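## Task

Pull the rear cooling block (the one farther from the handle) out of the drawer of the cooler COLD and set it on deck slot D2, lying flat within that slot's locators, with each of its 4 loose tubes still in its original bore. Afterwards close the drawer completely; COLD's lamp stays lit as long as the drawer is not closed. The front block has to stay flat in its place with every tube in its bore, and plate P1 has to remain on D1 as it is now. Nothing may count on the robot holding it at the end; release the gripper and move away once finished.

## Robot and tools

Robot: a single six-joint arm with a two-finger gripper. Joint order everywhere (rows, Joint positions, velocities, targets): waist, shoulder, elbow, forearm roll, wrist pitch, wrist roll. Stated ranges in rad: waist -3.491..3.491, shoulder -3.140..3.140, elbow -1.187..4.328, forearm roll -3.316..3.316, wrist pitch -3.140..3.140, wrist roll -3.927..3.927; real ends may differ by up to 0.010 rad.

Frame: the scene frame has its origin on the table top under the arm base, +z up, +y to the left when facing along +x. The base may be slightly tilted. The gripper fingers point along the hand's +z and close along its y. The reported end_effector_position (metres) is the spot between closed pads; fingertips stick out about 33 mm past it when closed, 9 mm when fully open, and closing pushes them roughly 24 mm farther from the arm, so keep that clearance above surfaces. Reported hand position gets less accurate at long reach. COLD is loose on the table: it must finish within a finger's width of its start, upright and nearly unrotated. D1 is the slot beside COLD, D2 the next one along. Brief tugs on held parts or pushes on loose items can happen.

The row (used by both motion tools): 9 numbers, each in [-1, 1], for this one arm. Numbers 1-6 are joint offsets, not absolute angles, scaled so 1.0 equals 1.983 rad (waist, shoulder), 2.38 rad (elbow), 2.975 rad (forearm roll, wrist pitch, wrist roll). Number 7, gripper/position, is absolute: +1 fully open (140 mm), pads touch near -0.8, -1 closes until blocked. Number 8, gripper/force_limit: about 14 N at -1, 60 N at 0, 107 N at +1 (parts up to 40 mm wide). Number 9, gripper/speed: about 30, 140, 250 mm/s at -1, 0, +1.

execute_actions(actions): a list of actions; each action is a list of up to 15 rows, one row per 1/30 s control step; a short table repeats its last row to fill 15 steps. Joint offsets in every row of an action are measured from the angles at that action's start (for a call's first action, the last reported angles), not from the previous row. An action asking a joint more than 0.010 rad beyond its range end is refused; if the first action fails this or any action is malformed, the entire call is rejected. An empty list just returns state and images.

move(target, speed, blocking): target is one 9-number row whose offsets count from the Joint positions in the latest result that listed them. speed is rad/s for whichever joint travels farthest, 0.01 to 2, default 0.5. Paths are joint-interpolated (curved hand path), last 0.5 to 10 s, and ignore obstacles; gripper numbers apply at the start. blocking=false returns after 0.5 s while motion continues; check with wait(0), and no further rows or moves are accepted until a result shows the move ended (or call stop). The extra "move:" line gives the ending (done, off_target, moving, held, fault), limits=held or none, and the joint farthest from target.

wait(seconds): 0 to 10; holds the last command and returns early if a running move ends. stop(): brakes a running move; fingers continue. zoom_image(camera, region): camera "cam_wrist", region [x0, y0, x1, y1] in pixels from the top-left, at most 504 by 504. finished_scene(scene): pass the number of the scene being ended; irreversible.

Motion limits: per-joint target speed caps of 2.62 (waist, shoulder), 3.14 (elbow), 3.93 (wrist joints) rad/s with 0.5 s ramp; targets are kept within 0.805, 0.966, 1.21 rad of measured angles respectively, and scaled back if they would put the hand over 70 mm from where it is. Large moves may need several actions; an unfinished one should be continued explicitly.

Result lines: end_effector_position and end_effector_quat_wxyz; Joint positions (rad), Joint velocities (rad/s), Joint targets (current drive angles). object_status: 0 moving, 1 blocked while opening, 2 blocked while closing (a grip), 3 reached target or pads met. After closing with position -1, confirm 2. Stopped fingers resume only on a position change of 0.01 or more or if the object yields; to squeeze harder, raise force_limit and switch position between -1 and -0.98. position_measured is in counts, 3 open to 230 closed, not linear. "joint sent to its limit" means a joint was clipped at its end; "joint command not followed" means the clearance check altered targets (mounts and posts count as arm). Flange force is the controller's estimate of external force including held weight; noisy, especially after sudden stops; "no reading" means none available. MOTOR HOT warns of heat; OVER-TEMPERATURE FAULT means brakes engaged until cool.

Camera: cam_wrist, 504x504 fisheye, K=[[383.904, 0, 254.269], [0, 382.369, 253.708], [0, 0, 1]], D=[0.2, 0, 0, 0], theta_max_deg=48.248; its pose follows from joint readings and may be off by about 0.5 degrees and 2.5 mm.

Avoid: the arm is stiff, so aiming even slightly past a firm contact can trigger a fault. Torque reaching a load limit (139 N m for waist, shoulder, elbow; 34.8 N m for the wrist joints, held weight included) or any outside force of 150 N halts the arm for 10 s and drops the rest of the call. Faster moves strike harder. Never drop, slam or knock anything, especially off the table; prefer smooth, low-effort motion, and make sure everything rests on its own before releasing and retreating.

Each tool is called after "Call:" by a JSON object that holds its "api" and its "payload", one argument or row to a line.

## Session

Call:
{"api": "execute_actions", "payload": {
  "actions": []
}}

Scene clock: 0.00 s.
end_effector_position=(+0.8663, +0.2497, +0.2527) position_measured=3 object_status=3 end_effector_quat_wxyz=(-0.026, +0.729, -0.682, -0.044)
Joint names: [waist, shoulder, elbow, forearm roll, wrist pitch, wrist roll]
Joint positions: [ 0.158  0.354  1.042 -0.291 -1.571 -0.244]
Joint velocities: [-0.     0.001  0.001  0.     0.     0.   ]
Flange force (N, the push that the arm receives, along the gripper's own x y z axes): no reading
Joint targets: [0.158 0.354 1.042 -0.291 -1.571 -0.244]

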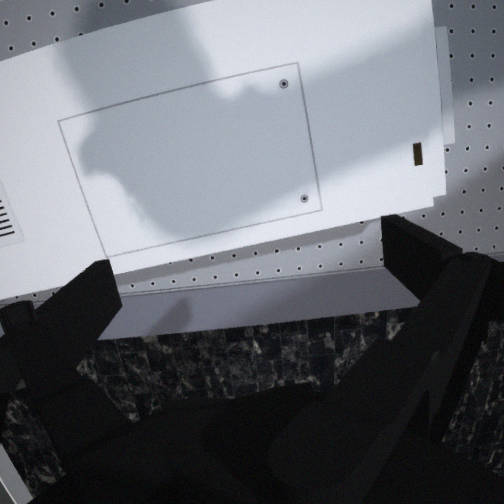

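Call:
{"api": "move", "payload": {
  "target": [0,-0.28,-0.2,0,0,0,1,0,0],
  "speed": 1
}}

Call:
{"api": "move", "payload": {
  "target": [-0.2,0,0,0,0,0,1,0,0],
  "speed": 1
}}

Scene clock: 4.40 s.
end_effector_position=(+0.7275, +0.2426, +0.4395) position_measured=3 object_status=3 end_effector_quat_wxyz=(-0.060, +0.735, -0.675, -0.025)
Joint names: [waist, shoulder, elbow, forearm roll, wrist pitch, wrist roll]
Joint positions: [ 0.158 -0.201  0.566 -0.291 -1.571 -0.244]
Joint velocities: [ 0.    -0.002 -0.     0.001  0.     0.   ]
Flange force (N, the push that the arm receives, along the gripper's own x y z axes): [5.7 1.1 -4.9]
Joint targets: [0.158 -0.201 0.566 -0.291 -1.571 -0.244]
move: done; limits=none; farthest joint: the shoulder, 0.001 radians from its target (0.556 radians at the start)
camera_calibration (this result's frames):
cam_wrist: T_world_to_cam=[[-0.997493, 0.0634703, -0.0313001, 0.724359], [0.0465232, 0.921409, 0.385799, -0.417051], [0.053327, 0.383376, -0.922052, 0.458389], [0, 0, 0, 1]] pos_world=[0.717501, 0.162564, 0.606229]

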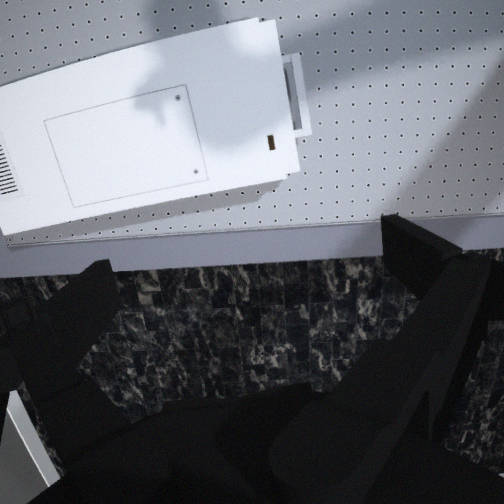

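Scene clock: 5.47 s.
end_effector_position=(+0.7476, +0.0612, +0.5036) position_measured=3 object_status=3 end_effector_quat_wxyz=(+0.026, -0.628, +0.771, -0.106)
Joint names: [waist, shoulder, elbow, forearm roll, wrist pitch, wrist roll]
Joint positions: [-0.238 -0.201  0.566 -0.291 -1.571 -0.244]
Joint velocities: [-0.001  0.    -0.     0.    -0.    -0.   ]
Flange force (N, the push that the arm receives, along the gripper's own x y z axes): [-1.6 6.6 -0.7]
Joint targets: [-0.239 -0.201 0.566 -0.291 -1.571 -0.244]
move: done; limits=none; farthest joint: the waist, 0.000 radians from its target (0.397 radians at the start)
camera_calibration (this result's frames):
cam_wrist: T_world_to_cam=[[-0.921534, 0.330974, -0.203054, 0.771328], [0.291725, 0.935254, 0.200488, -0.36637], [0.256263, 0.125521, -0.958423, 0.468337], [0, 0, 0, 1]] pos_world=[0.697668, 0.028574, 0.678939]

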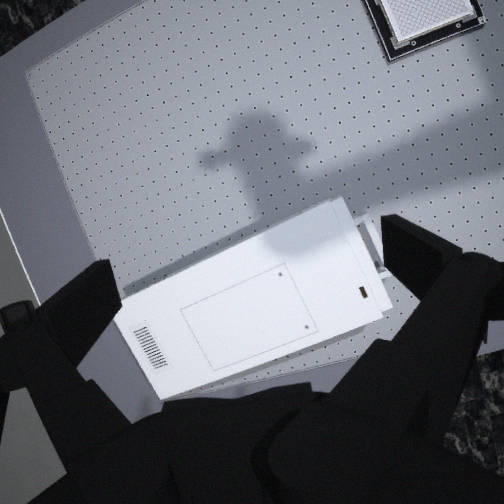

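Call:
{"api": "move", "payload": {
  "target": [0.2385,0.0101,-0.2416,0.0437,0.1738,-0.5015,1,0,0],
  "speed": 1.2
}}

Scene clock: 12.73 s.
end_effector_position=(+0.6681, +0.1628, +0.1995) position_measured=3 object_status=3 end_effector_quat_wxyz=(+0.000, -0.062, +0.998, +0.000)
Joint names: [waist, shoulder, elbow, forearm roll, wrist pitch, wrist roll]
Joint positions: [ 0.235 -0.181 -0.009 -0.161 -1.054 -1.736]
Joint velocities: [ 0.001  0.    -0.001 -0.     0.    -0.001]
Flange force (N, the push that the arm receives, along the gripper's own x y z axes): [-2.3 -2.1 -3.7]
Joint targets: [0.235 -0.181 -0.009 -0.161 -1.054 -1.736]
move: done; limits=none; farthest joint: the waist, 0.000 radians from its target (0.474 radians at the start)
camera_calibration (this result's frames):
cam_wrist: T_world_to_cam=[[0.0230151, 0.999722, 0.00517986, -0.178821], [0.963182, -0.0235616, 0.267814, -0.683186], [0.267862, -0.00117464, -0.963457, 0.198464], [0, 0, 0, 1]] pos_world=[0.608987, 0.162907, 0.375105]

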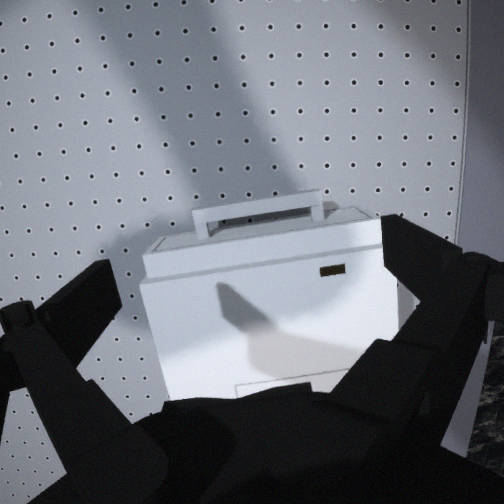

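Call:
{"api": "move", "payload": {
  "target": [0.02,0.0629,-0.0255,0.0032,0.0637,-0.0054,1,0,0]
}}

Scene clock: 16.57 s.
end_effector_position=(+0.6654, +0.1652, +0.1055) position_measured=3 object_status=3 end_effector_quat_wxyz=(+0.000, -0.060, +0.998, +0.001)
Joint names: [waist, shoulder, elbow, forearm roll, wrist pitch, wrist roll]
Joint positions: [ 0.274 -0.056 -0.07  -0.152 -0.865 -1.752]
Joint velocities: [ 0.     0.002 -0.001 -0.     0.001  0.   ]
Flange force (N, the push that the arm receives, along the gripper's own x y z axes): [4.9 -0.3 -5.5]
Joint targets: [0.274 -0.056 -0.070 -0.152 -0.865 -1.752]
move: done; limits=none; farthest joint: the waist, 0.000 radians from its target (0.040 radians at the start)
camera_calibration (this result's frames):
cam_wrist: T_world_to_cam=[[0.0270625, 0.999616, 0.00587504, -0.183429], [0.963067, -0.0276472, 0.267838, -0.65468], [0.267898, -0.00159031, -0.963446, 0.108641], [0, 0, 0, 1]] pos_world=[0.60636, 0.165432, 0.281096]

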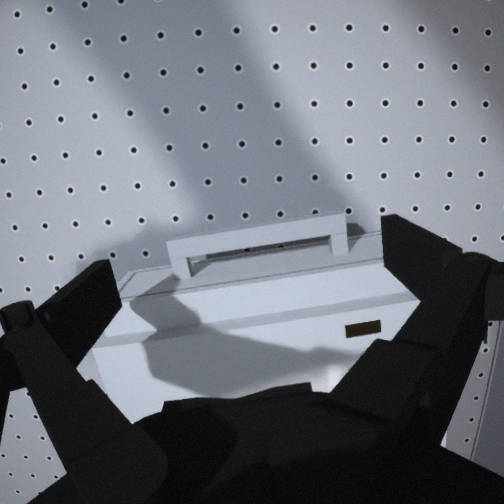

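Call:
{"api": "move", "payload": {
  "target": [0.003,-0.012,-0.015,0,0.0045,0,1,0,0]
}}

Call:
{"api": "move", "payload": {
  "target": [0.0107,0.0538,-0.0018,0.0023,0.0381,0,1,0,0],
  "speed": 0.15
}}

Scene clock: 18.70 s.
end_effector_position=(+0.6545, +0.1643, +0.1068) position_measured=3 object_status=3 end_effector_quat_wxyz=(+0.000, -0.062, +0.998, +0.002)
Joint names: [waist, shoulder, elbow, forearm roll, wrist pitch, wrist roll]
Joint positions: [ 0.28  -0.08  -0.106 -0.152 -0.851 -1.752]
Joint velocities: [-0.    -0.001 -0.001  0.     0.     0.   ]
Flange force (N, the push that the arm receives, along the gripper's own x y z axes): [0.5 -1.2 -5.0]
Joint targets: [0.280 -0.080 -0.106 -0.152 -0.851 -1.752]
move: done; limits=none; farthest joint: the waist, 0.000 radians from its target (0.006 radians at the start)
camera_calibration (this result's frames):
cam_wrist: T_world_to_cam=[[0.0239095, 0.999678, 0.00854396, -0.180423], [0.96317, -0.0253243, 0.267699, -0.644909], [0.267829, 0.00182873, -0.963465, 0.112286], [0, 0, 0, 1]] pos_world=[0.595397, 0.163827, 0.282367]

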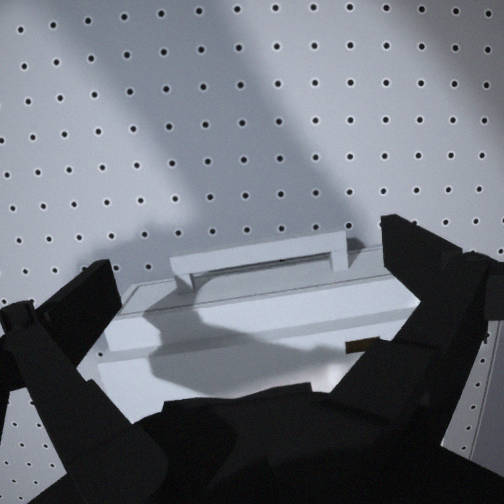

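Scene clock: 19.83 s.
end_effector_position=(+0.6557, +0.1662, +0.0455) position_measured=3 object_status=3 end_effector_quat_wxyz=(+0.001, -0.067, +0.998, +0.001)
Joint names: [waist, shoulder, elbow, forearm roll, wrist pitch, wrist roll]
Joint positions: [ 0.301  0.027 -0.11  -0.145 -0.738 -1.752]
Joint velocities: [ 0.001  0.002 -0.     0.001  0.001  0.   ]
Flange force (N, the push that the arm receives, along the gripper's own x y z axes): [2.5 -0.8 -5.2]
Joint targets: [0.301 0.027 -0.110 -0.145 -0.738 -1.752]
move: done; limits=none; farthest joint: the wrist pitch, 0.001 radians from its target (0.114 radians at the start)
camera_calibration (this result's frames):
cam_wrist: T_world_to_cam=[[0.0146864, 0.999875, 0.00592372, -0.175763], [0.962986, -0.0157388, 0.269093, -0.631216], [0.269152, 0.00175247, -0.963096, 0.0520337], [0, 0, 0, 1]] pos_world=[0.596428, 0.165715, 0.22101]

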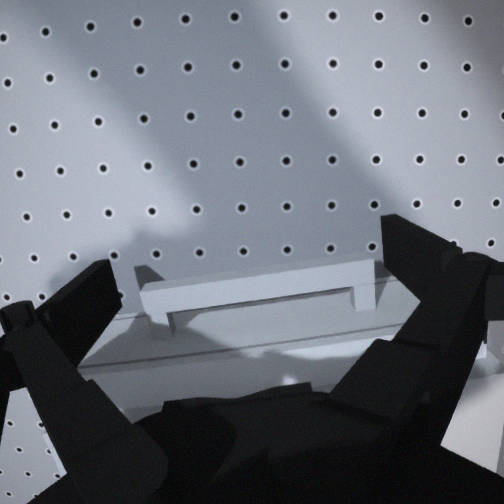

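Call:
{"api": "move", "payload": {
  "target": [0,0,0,0,0,0,-1,-0.3,-0.6]
}}

Scene clock: 23.27 s.
end_effector_position=(+0.6559, +0.1663, +0.0456) position_measured=61 object_status=2 end_effector_quat_wxyz=(+0.001, -0.067, +0.998, +0.001)
Joint names: [waist, shoulder, elbow, forearm roll, wrist pitch, wrist roll]
Joint positions: [ 0.301  0.027 -0.11  -0.145 -0.738 -1.752]
Joint velocities: [-0.    -0.    -0.001  0.001 -0.    -0.001]
Flange force (N, the push that the arm receives, along the gripper's own x y z axes): [6.2 49.4 -34.0]
Joint targets: [0.301 0.027 -0.110 -0.145 -0.738 -1.752]
move: done; limits=none; farthest joint: the waist, 0.000 radians from its target (0.000 radians at the start)
camera_calibration (this result's frames):
cam_wrist: T_world_to_cam=[[0.0146764, 0.999874, 0.00609114, -0.175871], [0.962926, -0.0157747, 0.269304, -0.631309], [0.269366, 0.0019129, -0.963036, 0.0518694], [0, 0, 0, 1]] pos_world=[0.596513, 0.165791, 0.221037]

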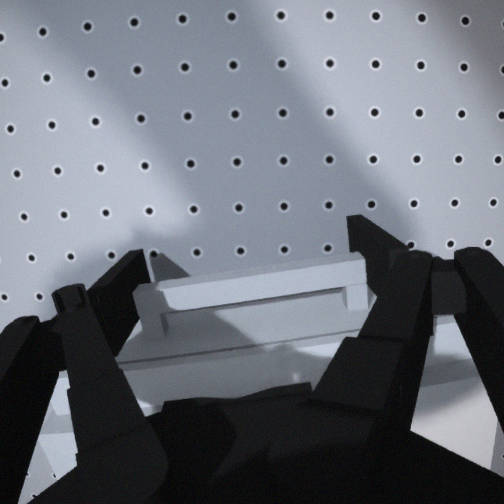

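Call:
{"api": "move", "payload": {
  "target": [0,0,0,0,0,0,0.7,-1,-0.6]
}}

Call:
{"api": "move", "payload": {
  "target": [-0.0033,0,0,0,0,0,0.7,-1,-0.6]
}}

Call:
{"api": "move", "payload": {
  "target": [0,0,0,0,0,0,-1,-0.8,-0.8]
}}

Scene clock: 25.00 s.
end_effector_position=(+0.6558, +0.1663, +0.0455) position_measured=41 object_status=3 end_effector_quat_wxyz=(+0.001, -0.067, +0.998, +0.001)
Joint names: [waist, shoulder, elbow, forearm roll, wrist pitch, wrist roll]
Joint positions: [ 0.301  0.027 -0.11  -0.145 -0.738 -1.752]
Joint velocities: [ 0.001 -0.    -0.    -0.    -0.     0.   ]
Flange force (N, the push that the arm receives, along the gripper's own x y z axes): [1.8 -1.3 -5.3]
Joint targets: [0.301 0.027 -0.110 -0.145 -0.738 -1.752]
move: done; limits=none; farthest joint: the waist, 0.000 radians from its target (0.000 radians at the start)
camera_calibration (this result's frames):
cam_wrist: T_world_to_cam=[[0.0146693, 0.999874, 0.00603726, -0.175839], [0.962948, -0.0157532, 0.269228, -0.631284], [0.269289, 0.00186417, -0.963058, 0.0518917], [0, 0, 0, 1]] pos_world=[0.596499, 0.165776, 0.220995]

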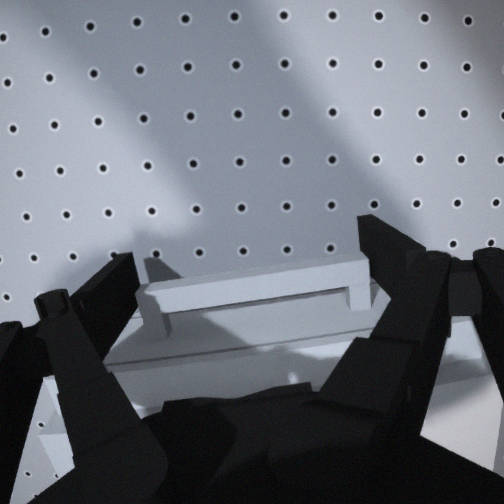

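Scene clock: 25.70 s.
end_effector_position=(+0.6571, +0.1623, +0.0463) position_measured=41 object_status=3 end_effector_quat_wxyz=(+0.002, -0.064, +0.998, -0.001)
Joint names: [waist, shoulder, elbow, forearm roll, wrist pitch, wrist roll]
Joint positions: [ 0.295  0.027 -0.11  -0.145 -0.738 -1.752]
Joint velocities: [-0.001 -0.     0.    -0.     0.     0.   ]
Flange force (N, the push that the arm receives, along the gripper's own x y z axes): [4.7 13.3 -0.7]
Joint targets: [0.295 0.027 -0.110 -0.145 -0.738 -1.752]
move: done; limits=none; farthest joint: the waist, 0.000 radians from its target (0.007 radians at the start)
camera_calibration (this result's frames):
cam_wrist: T_world_to_cam=[[0.0197369, 0.999802, 0.00263255, -0.175031], [0.962294, -0.0197108, 0.271298, -0.631792], [0.271296, -0.00282131, -0.962492, 0.0517375], [0, 0, 0, 1]] pos_world=[0.597388, 0.162689, 0.221662]

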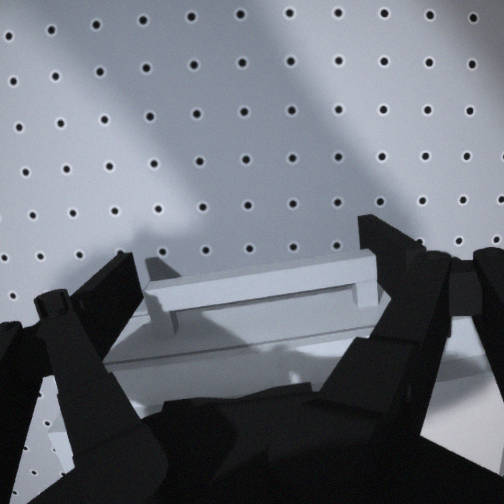

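Scene clock: 26.20 s.
end_effector_position=(+0.6572, +0.1625, +0.0464) position_measured=47 object_status=2 end_effector_quat_wxyz=(+0.002, -0.064, +0.998, -0.001)
Joint names: [waist, shoulder, elbow, forearm roll, wrist pitch, wrist roll]
Joint positions: [ 0.295  0.027 -0.11  -0.146 -0.738 -1.752]
Joint velocities: [-0.     0.001 -0.     0.004 -0.     0.   ]
Flange force (N, the push that the arm receives, along the gripper's own x y z axes): [8.7 49.6 -27.1]
Joint targets: [0.295 0.027 -0.110 -0.145 -0.738 -1.752]
move: done; limits=none; farthest joint: the forearm roll, 0.001 radians from its target (0.000 radians at the start)
camera_calibration (this result's frames):
cam_wrist: T_world_to_cam=[[0.0199796, 0.999796, 0.00301578, -0.175365], [0.962236, -0.0200479, 0.271477, -0.631786], [0.271482, -0.00252213, -0.96244, 0.0516375], [0, 0, 0, 1]] pos_world=[0.597412, 0.162794, 0.221743]

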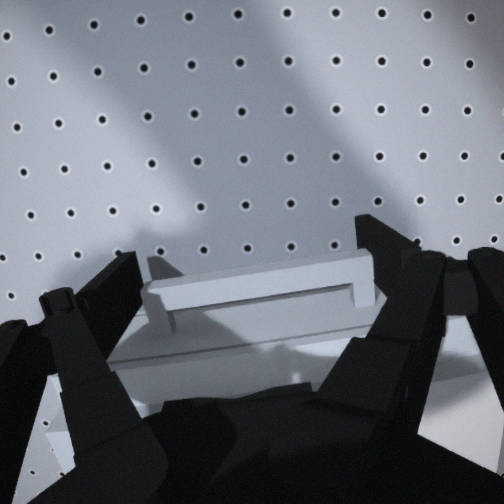

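Call:
{"api": "move", "payload": {
  "target": [0,0,0,0,0,0,0.8,-1,-0.6]
}}

Call:
{"api": "move", "payload": {
  "target": [0.0053,-0.002,0,0,0,0,0.8,-1,-0.6]
}}

Call:
{"api": "move", "payload": {
  "target": [0,0,0,0,0,0,-1,-0.8,-0.8]
}}

Scene clock: 27.50 s.
end_effector_position=(+0.6571, +0.1625, +0.0464) position_measured=28 object_status=3 end_effector_quat_wxyz=(+0.002, -0.064, +0.998, -0.001)
Joint names: [waist, shoulder, elbow, forearm roll, wrist pitch, wrist roll]
Joint positions: [ 0.295  0.027 -0.11  -0.146 -0.738 -1.752]
Joint velocities: [ 0.    -0.001 -0.001 -0.     0.     0.   ]
Flange force (N, the push that the arm receives, along the gripper's own x y z axes): [2.5 -0.2 -4.9]
Joint targets: [0.295 0.027 -0.110 -0.146 -0.738 -1.752]
move: done; limits=none; farthest joint: the waist, 0.000 radians from its target (0.000 radians at the start)
camera_calibration (this result's frames):
cam_wrist: T_world_to_cam=[[0.019973, 0.999796, 0.00300048, -0.175353], [0.96224, -0.0200375, 0.271464, -0.631782], [0.271468, -0.00253477, -0.962444, 0.0516436], [0, 0, 0, 1]] pos_world=[0.597409, 0.162789, 0.221736]

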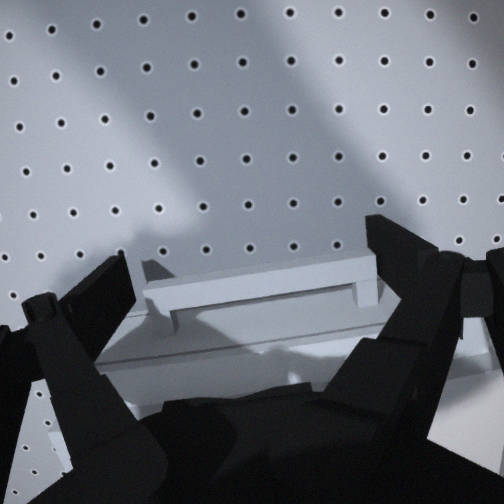

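Scene clock: 28.20 s.
end_effector_position=(+0.6563, +0.1698, +0.0472) position_measured=28 object_status=3 end_effector_quat_wxyz=(+0.002, -0.068, +0.998, +0.003)
Joint names: [waist, shoulder, elbow, forearm roll, wrist pitch, wrist roll]
Joint positions: [ 0.305  0.023 -0.11  -0.146 -0.738 -1.752]
Joint velocities: [ 0.001  0.    -0.    -0.    -0.    -0.   ]
Flange force (N, the push that the arm receives, along the gripper's own x y z axes): [0.5 -2.0 -5.6]
Joint targets: [0.305 0.023 -0.110 -0.146 -0.738 -1.752]
move: done; limits=none; farthest joint: the waist, 0.000 radians from its target (0.011 radians at the start)
camera_calibration (this result's frames):
cam_wrist: T_world_to_cam=[[0.0116309, 0.999878, 0.0104277, -0.177578], [0.962348, -0.0140254, 0.271457, -0.632158], [0.27157, 0.00687775, -0.962394, 0.051036], [0, 0, 0, 1]] pos_world=[0.596562, 0.168339, 0.222572]

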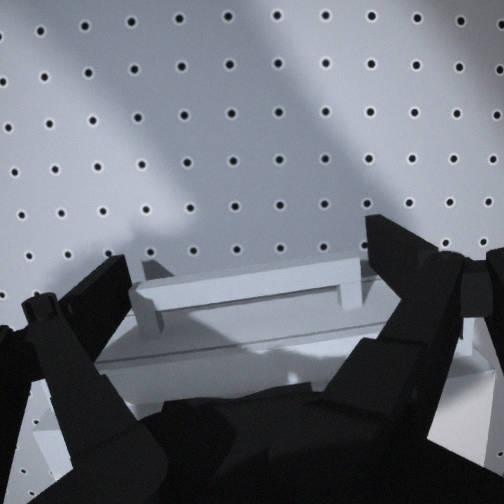

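Scene clock: 28.80 s.
end_effector_position=(+0.6564, +0.1697, +0.0473) position_measured=59 object_status=2 end_effector_quat_wxyz=(+0.002, -0.068, +0.998, +0.003)
Joint names: [waist, shoulder, elbow, forearm roll, wrist pitch, wrist roll]
Joint positions: [ 0.305  0.023 -0.11  -0.145 -0.738 -1.752]
Joint velocities: [0.001 0.001 0.001 0.    0.001 0.   ]
Flange force (N, the push that the arm receives, along the gripper's own x y z axes): [10.3 -50.7 -31.0]
Joint targets: [0.305 0.023 -0.110 -0.146 -0.738 -1.752]
move: done; limits=none; farthest joint: the forearm roll, 0.001 radians from its target (0.000 radians at the start)
camera_calibration (this result's frames):
cam_wrist: T_world_to_cam=[[0.0116066, 0.99988, 0.0102853, -0.177468], [0.962328, -0.0139638, 0.271532, -0.63223], [0.271643, 0.00674628, -0.962375, 0.0510751], [0, 0, 0, 1]] pos_world=[0.596599, 0.168273, 0.222649]

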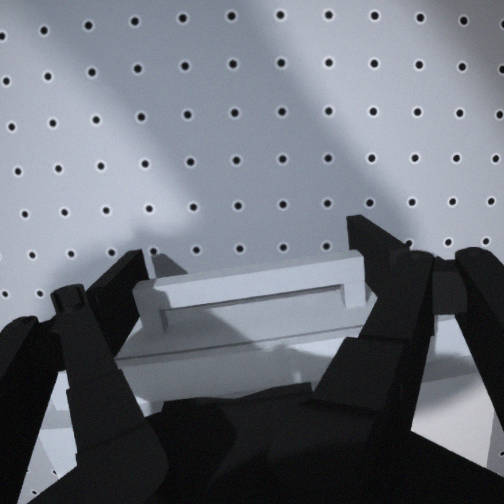

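Call:
{"api": "move", "payload": {
  "target": [-0.0015,0,0,0,0,0,0.55,-0.8,-0.8]
}}

Call:
{"api": "move", "payload": {
  "target": [0,0,0,0,0,0,-1,-0.6,-0.8]
}}

Scene clock: 29.87 s.
end_effector_position=(+0.6569, +0.1680, +0.0476) position_measured=59 object_status=3 end_effector_quat_wxyz=(+0.003, -0.067, +0.998, +0.002)
Joint names: [waist, shoulder, elbow, forearm roll, wrist pitch, wrist roll]
Joint positions: [ 0.302  0.023 -0.11  -0.146 -0.738 -1.752]
Joint velocities: [-0.001 -0.001 -0.001 -0.001 -0.    -0.   ]
Flange force (N, the push that the arm receives, along the gripper's own x y z axes): [10.9 -8.7 -18.5]
Joint targets: [0.302 0.023 -0.110 -0.145 -0.738 -1.752]
move: done; limits=none; farthest joint: the forearm roll, 0.001 radians from its target (0.000 radians at the start)
camera_calibration (this result's frames):
cam_wrist: T_world_to_cam=[[0.0139897, 0.999863, 0.00887467, -0.17722], [0.962023, -0.015879, 0.272505, -0.632426], [0.272609, 0.00472537, -0.962113, 0.0509447], [0, 0, 0, 1]] pos_world=[0.597, 0.166912, 0.222927]

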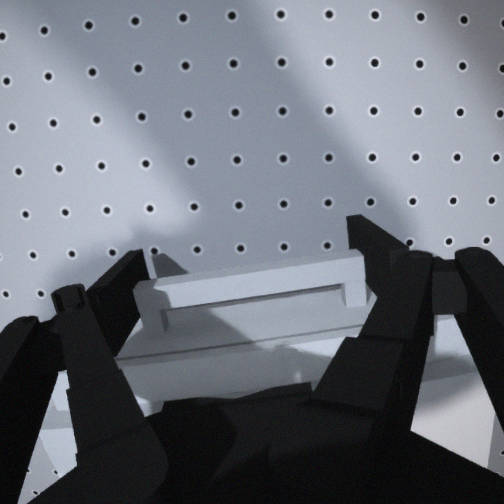

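Scene clock: 30.37 s.
end_effector_position=(+0.6569, +0.1680, +0.0477) position_measured=60 object_status=2 end_effector_quat_wxyz=(+0.003, -0.067, +0.998, +0.002)
Joint names: [waist, shoulder, elbow, forearm roll, wrist pitch, wrist roll]
Joint positions: [ 0.302  0.023 -0.11  -0.146 -0.738 -1.752]
Joint velocities: [-0.     0.001 -0.003 -0.001  0.     0.   ]
Flange force (N, the push that the arm receives, along the gripper's own x y z axes): [13.3 -5.1 -25.1]
Joint targets: [0.302 0.023 -0.110 -0.146 -0.738 -1.752]
move: done; limits=none; farthest joint: the waist, 0.000 radians from its target (0.000 radians at the start)
camera_calibration (this result's frames):
cam_wrist: T_world_to_cam=[[0.0140133, 0.999863, 0.00885756, -0.177215], [0.96202, -0.0158971, 0.272516, -0.632429], [0.272619, 0.0047023, -0.962111, 0.0509437], [0, 0, 0, 1]] pos_world=[0.597004, 0.166897, 0.22293]

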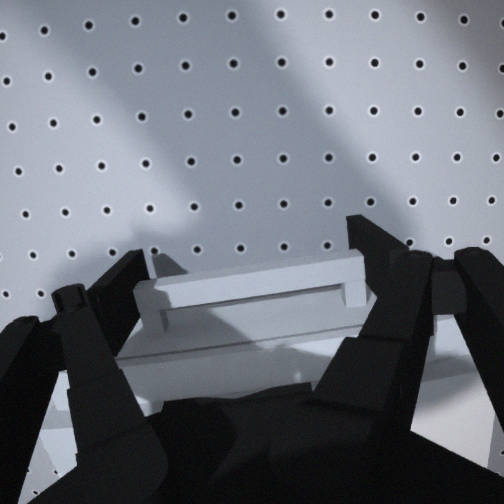

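Call:
{"api": "move", "payload": {
  "target": [0.0182,-0.0432,-0.0678,0.0062,0.0272,-0.0111,-1,-0.6,-0.8],
  "speed": 0.1
}}

Scene clock: 34.87 s.
end_effector_position=(+0.6076, +0.1623, +0.0471) position_measured=60 object_status=2 end_effector_quat_wxyz=(+0.003, -0.068, +0.998, +0.004)
Joint names: [waist, shoulder, elbow, forearm roll, wrist pitch, wrist roll]
Joint positions: [ 0.338 -0.063 -0.271 -0.127 -0.657 -1.785]
Joint velocities: [ 0.    -0.001  0.001  0.     0.    -0.   ]
Flange force (N, the push that the arm receives, along the gripper's own x y z axes): [-0.7 -22.6 -40.3]
Joint targets: [0.338 -0.063 -0.271 -0.127 -0.657 -1.785]
move: done; limits=none; farthest joint: the waist, 0.000 radians from its target (0.036 radians at the start)
camera_calibration (this result's frames):
cam_wrist: T_world_to_cam=[[0.0121835, 0.999849, 0.0123973, -0.169903], [0.962056, -0.0151009, 0.272432, -0.585045], [0.272579, 0.00860771, -0.962095, 0.0632879], [0, 0, 0, 1]] pos_world=[0.547665, 0.160498, 0.22238]

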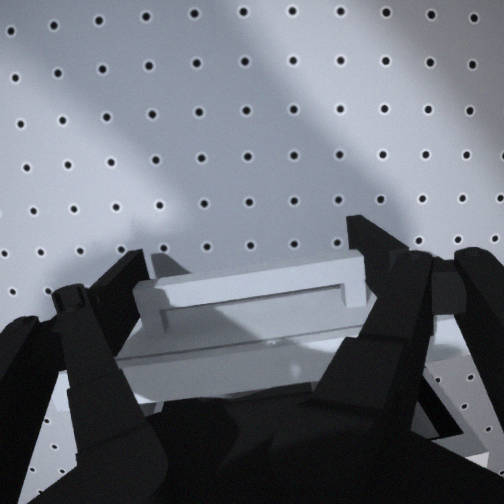

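Call:
{"api": "move", "payload": {
  "target": [0.0222,-0.0451,-0.0689,0.0156,0.0271,-0.0237,-1,-0.6,-0.8],
  "speed": 0.12
}}

Scene clock: 39.03 s.
end_effector_position=(+0.5592, +0.1536, +0.0487) position_measured=61 object_status=2 end_effector_quat_wxyz=(+0.005, -0.066, +0.998, +0.002)
Joint names: [waist, shoulder, elbow, forearm roll, wrist pitch, wrist roll]
Joint positions: [ 0.382 -0.153 -0.435 -0.081 -0.577 -1.855]
Joint velocities: [ 0.001 -0.001  0.001 -0.001  0.001 -0.001]
Flange force (N, the push that the arm receives, along the gripper's own x y z axes): [-0.5 6.4 25.3]
Joint targets: [0.382 -0.153 -0.435 -0.081 -0.577 -1.855]
move: done; limits=none; farthest joint: the waist, 0.000 radians from its target (0.044 radians at the start)
camera_calibration (this result's frames):
cam_wrist: T_world_to_cam=[[0.016049, 0.999831, 0.00891898, -0.162652], [0.961001, -0.0178874, 0.275965, -0.538179], [0.276078, 0.0041422, -0.961126, 0.0767437], [0, 0, 0, 1]] pos_world=[0.498614, 0.15268, 0.223729]

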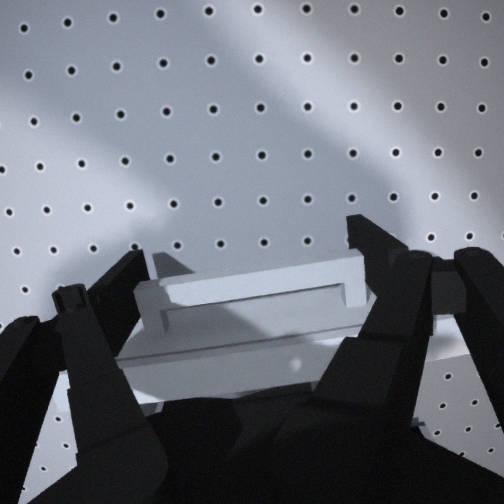

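Call:
{"api": "move", "payload": {
  "target": [0.0293,-0.0434,-0.07,0.0249,0.027,-0.0362,-1,-0.6,-0.8],
  "speed": 0.12
}}

Scene clock: 41.17 s.
end_effector_position=(+0.5091, +0.1459, +0.0480) position_measured=61 object_status=2 end_effector_quat_wxyz=(+0.004, -0.065, +0.998, -0.000)
Joint names: [waist, shoulder, elbow, forearm roll, wrist pitch, wrist roll]
Joint positions: [ 0.441 -0.239 -0.601 -0.007 -0.496 -1.963]
Joint velocities: [ 0.001 -0.    -0.002 -0.     0.    -0.001]
Flange force (N, the push that the arm receives, along the gripper's own x y z axes): no reading
Joint targets: [0.441 -0.239 -0.601 -0.007 -0.496 -1.963]
move: done; limits=none; farthest joint: the waist, 0.000 radians from its target (0.058 radians at the start)
camera_calibration (this result's frames):
cam_wrist: T_world_to_cam=[[0.0179895, 0.999825, 0.00517175, -0.154914], [0.961227, -0.0187181, 0.275123, -0.489913], [0.275172, 0.0000219082, -0.961395, 0.0909971], [0, 0, 0, 1]] pos_world=[0.448665, 0.145715, 0.223072]

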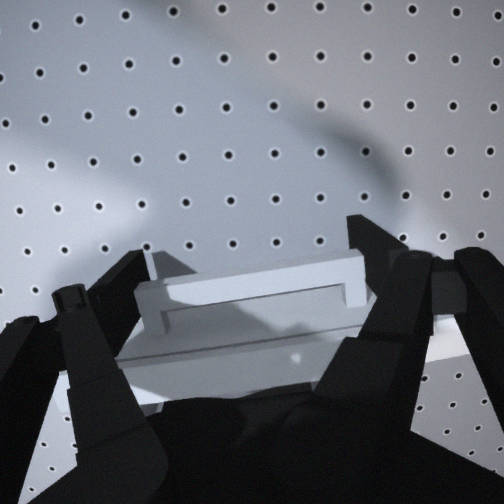

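Call:
{"api": "move", "payload": {
  "target": [0,0,0,0,0,0,1,-0.6,0]
}}

Call:
{"api": "move", "payload": {
  "target": [-0.015,-0.1,0,0,-0.065,0,1,-0.6,0]
}}

Call:
{"api": "move", "payload": {
  "target": [-0.06,0.03,0.15,-0.04,-0.12,0.06,1,-0.6,0]
}}

Scene clock: 42.40 s.
end_effector_position=(+0.5091, +0.1459, +0.0480) position_measured=3 object_status=3 end_effector_quat_wxyz=(+0.004, -0.065, +0.998, -0.000)
Joint names: [waist, shoulder, elbow, forearm roll, wrist pitch, wrist roll]
Joint positions: [ 0.441 -0.239 -0.601 -0.007 -0.496 -1.963]
Joint velocities: [-0.001 -0.    -0.001  0.    -0.    -0.   ]
Flange force (N, the push that the arm receives, along the gripper's own x y z axes): no reading
Joint targets: [0.441 -0.239 -0.601 -0.007 -0.496 -1.963]
move: done; limits=none; farthest joint: the waist, 0.000 radians from its target (0.000 radians at the start)
camera_calibration (this result's frames):
cam_wrist: T_world_to_cam=[[0.0177664, 0.999829, 0.00508039, -0.15478], [0.961209, -0.0184786, 0.2752, -0.489999], [0.275247, -0.0000060143, -0.961373, 0.0909693], [0, 0, 0, 1]] pos_world=[0.448702, 0.1457, 0.22309]

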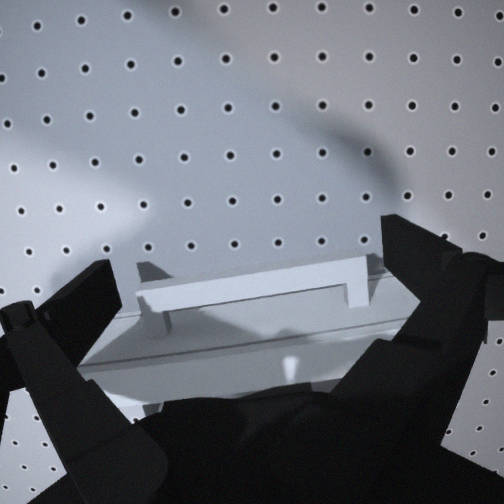

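Scene clock: 43.30 s.
end_effector_position=(+0.5100, +0.1308, +0.1279) position_measured=3 object_status=3 end_effector_quat_wxyz=(+0.010, -0.054, +0.998, -0.007)
Joint names: [waist, shoulder, elbow, forearm roll, wrist pitch, wrist roll]
Joint positions: [ 0.411 -0.437 -0.601 -0.007 -0.69  -1.963]
Joint velocities: [-0.001 -0.001 -0.    -0.    -0.001  0.   ]
Flange force (N, the push that the arm receives, along the gripper's own x y z axes): [3.1 -2.0 -6.1]
Joint targets: [0.411 -0.437 -0.601 -0.007 -0.690 -1.963]
move: done; limits=none; farthest joint: the shoulder, 0.001 radians from its target (0.199 radians at the start)
camera_calibration (this result's frames):
cam_wrist: T_world_to_cam=[[0.0396342, 0.999184, -0.00775468, -0.149584], [0.95678, -0.0357123, 0.288611, -0.510312], [0.288098, -0.0188584, -0.957415, 0.162976], [0, 0, 0, 1]] pos_world=[0.447231, 0.134311, 0.302157]

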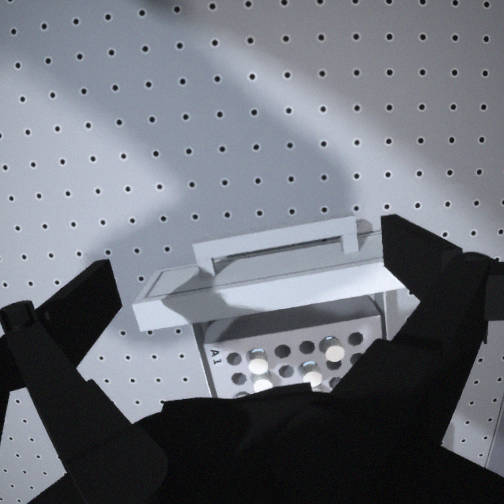

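Scene clock: 44.53 s.
end_effector_position=(+0.5784, +0.1485, +0.2155) position_measured=3 object_status=3 end_effector_quat_wxyz=(-0.019, -0.067, +0.998, -0.004)
Joint names: [waist, shoulder, elbow, forearm roll, wrist pitch, wrist roll]
Joint positions: [ 0.292 -0.377 -0.244 -0.125 -1.047 -1.784]
Joint velocities: [-0.    -0.     0.002 -0.    -0.001  0.001]
Flange force (N, the push that the arm receives, along the gripper's own x y z axes): [2.3 -1.0 -3.9]
Joint targets: [0.292 -0.377 -0.244 -0.126 -1.047 -1.784]
move: done; limits=none; farthest joint: the forearm roll, 0.001 radians from its target (0.119 radians at the start)
camera_calibration (this result's frames):
cam_wrist: T_world_to_cam=[[0.0144082, 0.999879, -0.00583159, -0.155229], [0.972616, -0.0126618, 0.232073, -0.600832], [0.231971, -0.00901565, -0.972681, 0.261761], [0, 0, 0, 1]] pos_world=[0.525894, 0.149962, 0.393141]

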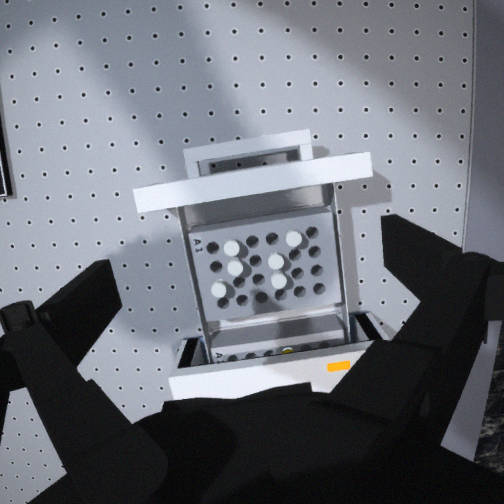

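Call:
{"api": "move", "payload": {
  "target": [0.0323,0.0514,-0.0597,0.0101,0.0978,-0.0168,1,-0.6,0]
}}

Scene clock: 46.90 s.
end_effector_position=(+0.5681, +0.1542, +0.1179) position_measured=3 object_status=3 end_effector_quat_wxyz=(+0.001, -0.065, +0.998, +0.002)
Joint names: [waist, shoulder, elbow, forearm roll, wrist pitch, wrist roll]
Joint positions: [ 0.356 -0.275 -0.386 -0.095 -0.756 -1.834]
Joint velocities: [ 0.     0.    -0.001  0.001  0.001 -0.   ]
Flange force (N, the push that the arm receives, along the gripper's own x y z axes): [-0.4 -2.8 -2.7]
Joint targets: [0.356 -0.275 -0.386 -0.095 -0.756 -1.834]
move: done; limits=none; farthest joint: the waist, 0.000 radians from its target (0.064 radians at the start)
camera_calibration (this result's frames):
cam_wrist: T_world_to_cam=[[0.017514, 0.999799, 0.00975647, -0.164949], [0.962897, -0.0194942, 0.269164, -0.565869], [0.2693, 0.00468032, -0.963045, 0.144859], [0, 0, 0, 1]] pos_world=[0.508752, 0.153207, 0.293426]

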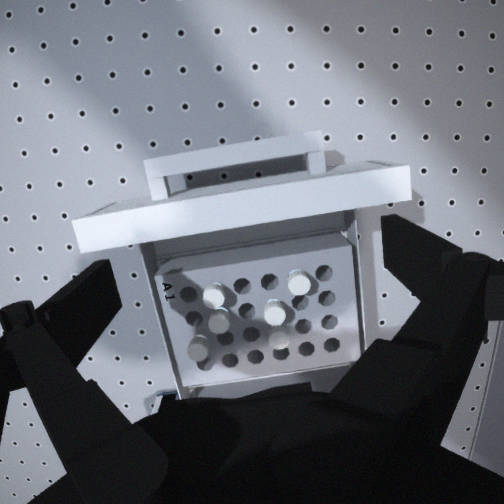

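Call:
{"api": "move", "payload": {
  "target": [0.003,0.059,0.0139,-0.003,0.0296,0.0047,1,-0.6,0],
  "speed": 0.1
}}

Scene clock: 66.80 s.
end_effector_position=(+0.5819, +0.1616, +0.0715) position_measured=3 object_status=3 end_effector_quat_wxyz=(+0.002, -0.068, +0.998, +0.005)
Joint names: [waist, shoulder, elbow, forearm roll, wrist pitch, wrist roll]
Joint positions: [ 0.362 -0.158 -0.353 -0.104 -0.668 -1.82 ]
Joint velocities: [0.    0.001 0.001 0.001 0.001 0.   ]
Flange force (N, the push that the arm receives, along the gripper's own x y z axes): [3.8 -0.5 -6.9]
Joint targets: [0.362 -0.158 -0.353 -0.104 -0.668 -1.820]
move: done; limits=none; farthest joint: the shoulder, 0.001 radians from its target (0.117 radians at the start)
camera_calibration (this result's frames):
cam_wrist: T_world_to_cam=[[0.0112197, 0.999834, 0.0143577, -0.168798], [0.962339, -0.014697, 0.271453, -0.567133], [0.271619, 0.0107713, -0.962345, 0.0939669], [0, 0, 0, 1]] pos_world=[0.522145, 0.159423, 0.246802]

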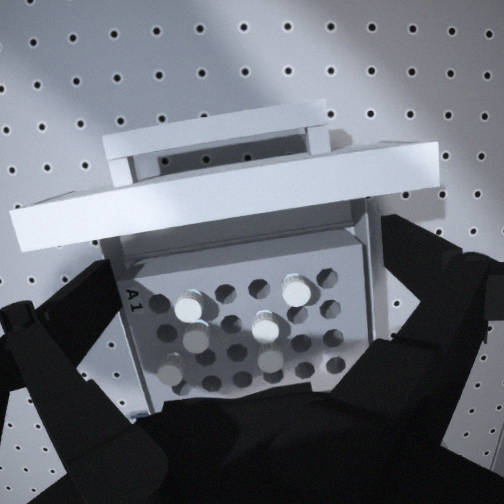

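Call:
{"api": "move", "payload": {
  "target": [-0.005,0,0,0,0,0,1,-0.6,0],
  "speed": 0.05
}}

Call:
{"api": "move", "payload": {
  "target": [0.0265,-0.0438,-0.0695,0.02,0.027,-0.03,1,-0.6,0],
  "speed": 0.1
}}

Scene clock: 68.03 s.
end_effector_position=(+0.5837, +0.1562, +0.0725) position_measured=3 object_status=3 end_effector_quat_wxyz=(+0.004, -0.065, +0.998, +0.002)
Joint names: [waist, shoulder, elbow, forearm roll, wrist pitch, wrist roll]
Joint positions: [ 0.352 -0.158 -0.353 -0.104 -0.668 -1.82 ]
Joint velocities: [-0.001  0.     0.001  0.     0.     0.   ]
Flange force (N, the push that the arm receives, along the gripper's own x y z axes): [-0.1 0.2 -4.0]
Joint targets: [0.352 -0.158 -0.353 -0.104 -0.668 -1.820]
move: done; limits=none; farthest joint: the waist, 0.000 radians from its target (0.010 radians at the start)
camera_calibration (this result's frames):
cam_wrist: T_world_to_cam=[[0.0186675, 0.999786, 0.00893341, -0.167318], [0.961326, -0.0204035, 0.274657, -0.568004], [0.274781, 0.00346076, -0.961501, 0.0937124], [0, 0, 0, 1]] pos_world=[0.52341, 0.155369, 0.247606]

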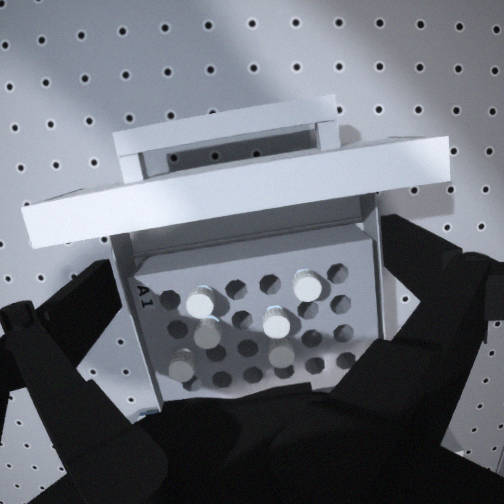

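Scene clock: 70.07 s.
end_effector_position=(+0.5341, +0.1471, +0.0696) position_measured=3 object_status=3 end_effector_quat_wxyz=(+0.004, -0.062, +0.998, -0.001)
Joint names: [waist, shoulder, elbow, forearm roll, wrist pitch, wrist roll]
Joint positions: [ 0.405 -0.245 -0.519 -0.045 -0.587 -1.91 ]
Joint velocities: [ 0.     0.    -0.001  0.001  0.    -0.   ]
Flange force (N, the push that the arm receives, along the gripper's own x y z axes): [-2.9 -1.1 -5.5]
Joint targets: [0.405 -0.245 -0.519 -0.045 -0.587 -1.910]
move: done; limits=none; farthest joint: the waist, 0.000 radians from its target (0.053 radians at the start)
camera_calibration (this result's frames):
cam_wrist: T_world_to_cam=[[0.0234659, 0.99972, 0.00319484, -0.159461], [0.961065, -0.0234385, 0.275325, -0.519121], [0.275323, -0.0033903, -0.961346, 0.105314], [0, 0, 0, 1]] pos_world=[0.473656, 0.147606, 0.244679]

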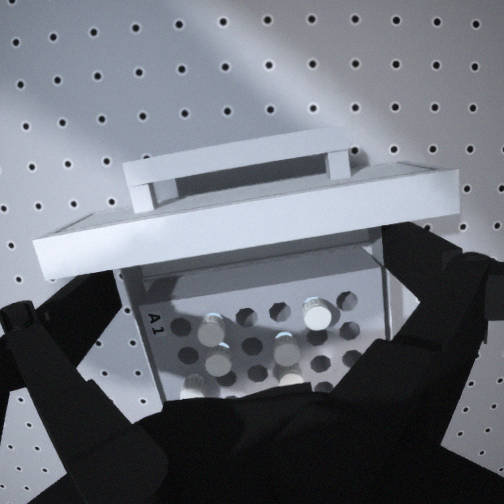

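Call:
{"api": "move", "payload": {
  "target": [0.036,-0.046,-0.0706,0.03,0.027,-0.0425,1,-0.6,0],
  "speed": 0.1
}}

Call:
{"api": "move", "payload": {
  "target": [0.024,-0.028,-0.043,0.0235,0.016,-0.033,1,-0.6,0],
  "speed": 0.07
}}

Scene clock: 73.00 s.
end_effector_position=(+0.4854, +0.1429, +0.0672) position_measured=3 object_status=3 end_effector_quat_wxyz=(+0.005, -0.064, +0.998, -0.000)
Joint names: [waist, shoulder, elbow, forearm roll, wrist pitch, wrist roll]
Joint positions: [ 0.476 -0.336 -0.687  0.044 -0.507 -2.036]
Joint velocities: [ 0.    -0.    -0.001  0.002  0.001 -0.   ]
Flange force (N, the push that the arm receives, along the gripper's own x y z axes): no reading
Joint targets: [0.476 -0.336 -0.687 0.044 -0.507 -2.036]
move: done; limits=none; farthest joint: the waist, 0.000 radians from its target (0.072 radians at the start)
camera_calibration (this result's frames):
cam_wrist: T_world_to_cam=[[0.0196697, 0.999793, 0.00515409, -0.152437], [0.960375, -0.0203272, 0.27797, -0.472088], [0.278017, -0.000517738, -0.960576, 0.114623], [0, 0, 0, 1]] pos_world=[0.424512, 0.142869, 0.242116]

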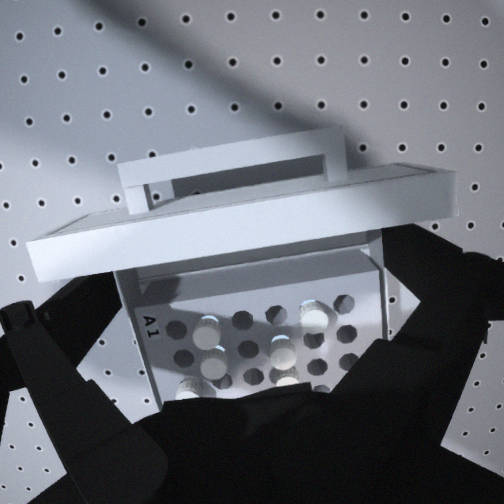

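Scene clock: 74.80 s.
end_effector_position=(+0.4573, +0.1412, +0.0656) position_measured=3 object_status=3 end_effector_quat_wxyz=(+0.007, -0.065, +0.998, +0.002)
Joint names: [waist, shoulder, elbow, forearm roll, wrist pitch, wrist roll]
Joint positions: [ 0.523 -0.392 -0.789  0.114 -0.459 -2.134]
Joint velocities: [ 0.001 -0.001 -0.003 -0.     0.001 -0.001]
Flange force (N, the push that the arm receives, along the gripper's own x y z axes): no reading
Joint targets: [0.523 -0.392 -0.789 0.114 -0.459 -2.134]
move: done; limits=none; farthest joint: the elbow, 0.001 radians from its target (0.103 radians at the start)
camera_calibration (this result's frames):
cam_wrist: T_world_to_cam=[[0.0182004, 0.99979, 0.00942366, -0.149755], [0.959669, -0.0201131, 0.280411, -0.44451], [0.280542, 0.00394001, -0.959834, 0.119097], [0, 0, 0, 1]] pos_world=[0.395896, 0.140314, 0.24037]

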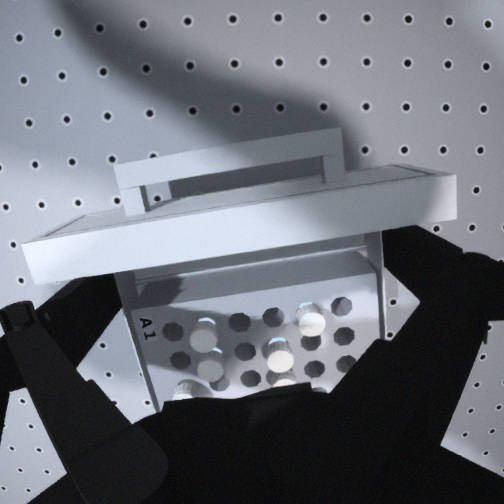

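Call:
{"api": "move", "payload": {
  "target": [-0.006,-0.09,0.012,0,-0.066,0,1,-0.6,0],
  "speed": 0.3
}}

Call:
{"api": "move", "payload": {
  "target": [-0.1105,0.0977,0.217,-0.0803,-0.1317,0.1176,1,-0.6,0],
  "speed": 0.7
}}

Scene clock: 76.40 s.
end_effector_position=(+0.4693, +0.1309, +0.1335) position_measured=3 object_status=3 end_effector_quat_wxyz=(+0.018, -0.054, +0.998, -0.007)
Joint names: [waist, shoulder, elbow, forearm roll, wrist pitch, wrist roll]
Joint positions: [ 0.512 -0.57  -0.76   0.114 -0.656 -2.134]
Joint velocities: [-0.    -0.001 -0.001 -0.    -0.001  0.   ]
Flange force (N, the push that the arm receives, along the gripper's own x y z axes): no reading
Joint targets: [0.512 -0.571 -0.760 0.114 -0.656 -2.134]
move: done; limits=none; farthest joint: the waist, 0.000 radians from its target (0.012 radians at the start)
camera_calibration (this result's frames):
cam_wrist: T_world_to_cam=[[0.0398383, 0.999189, -0.00582315, -0.148411], [0.952104, -0.0361915, 0.303625, -0.472716], [0.303169, -0.0176402, -0.952774, 0.172266], [0, 0, 0, 1]] pos_world=[0.403761, 0.134221, 0.306795]

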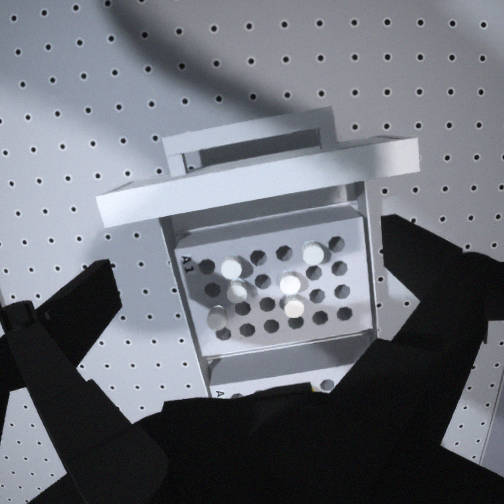

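Scene clock: 77.70 s.
end_effector_position=(+0.5784, +0.1485, +0.2154) position_measured=3 object_status=3 end_effector_quat_wxyz=(-0.019, -0.067, +0.998, -0.004)
Joint names: [waist, shoulder, elbow, forearm roll, wrist pitch, wrist roll]
Joint positions: [ 0.292 -0.377 -0.244 -0.125 -1.047 -1.784]
Joint velocities: [-0.001  0.001  0.001 -0.    -0.001  0.   ]
Flange force (N, the push that the arm receives, along the gripper's own x y z axes): [0.1 -4.0 -4.7]
Joint targets: [0.292 -0.377 -0.244 -0.125 -1.048 -1.784]
move: done; limits=none; farthest joint: the waist, 0.000 radians from its target (0.219 radians at the start)
camera_calibration (this result's frames):
cam_wrist: T_world_to_cam=[[0.0133483, 0.999889, -0.00657047, -0.154459], [0.97284, -0.011468, 0.231192, -0.600863], [0.231091, -0.00947803, -0.972886, 0.262306], [0, 0, 0, 1]] pos_world=[0.525988, 0.150038, 0.393094]

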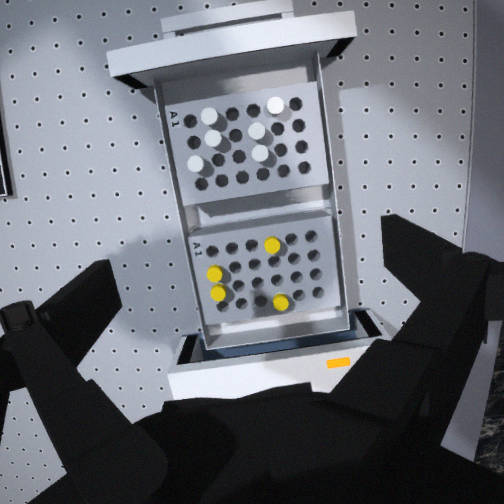

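Call:
{"api": "move", "payload": {
  "target": [0.0045,0.0893,0.0176,-0.0008,0.0587,0.5304,0.45,-0.3,0],
  "speed": 1.2
}}

Scene clock: 80.97 s.
end_effector_position=(+0.6221, +0.1608, +0.1398) position_measured=72 object_status=3 end_effector_quat_wxyz=(-0.000, +0.753, -0.658, -0.000)
Joint names: [waist, shoulder, elbow, forearm roll, wrist pitch, wrist roll]
Joint positions: [ 0.301 -0.2   -0.202 -0.127 -0.873 -0.206]
Joint velocities: [-0.     0.    -0.     0.     0.     0.001]
Flange force (N, the push that the arm receives, along the gripper's own x y z axes): [-1.2 3.1 -3.7]
Joint targets: [0.301 -0.200 -0.202 -0.127 -0.873 -0.206]
move: done; limits=none; farthest joint: the waist, 0.000 radians from its target (0.009 radians at the start)
camera_calibration (this result's frames):
cam_wrist: T_world_to_cam=[[-0.999882, 0.0146712, 0.00453266, 0.619353], [0.0153493, 0.963306, 0.267965, -0.192016], [-0.000434972, 0.268003, -0.963418, 0.276823], [0, 0, 0, 1]] pos_world=[0.622348, 0.101694, 0.315343]

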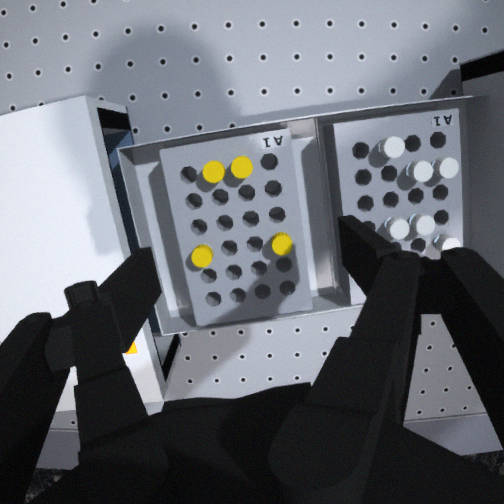

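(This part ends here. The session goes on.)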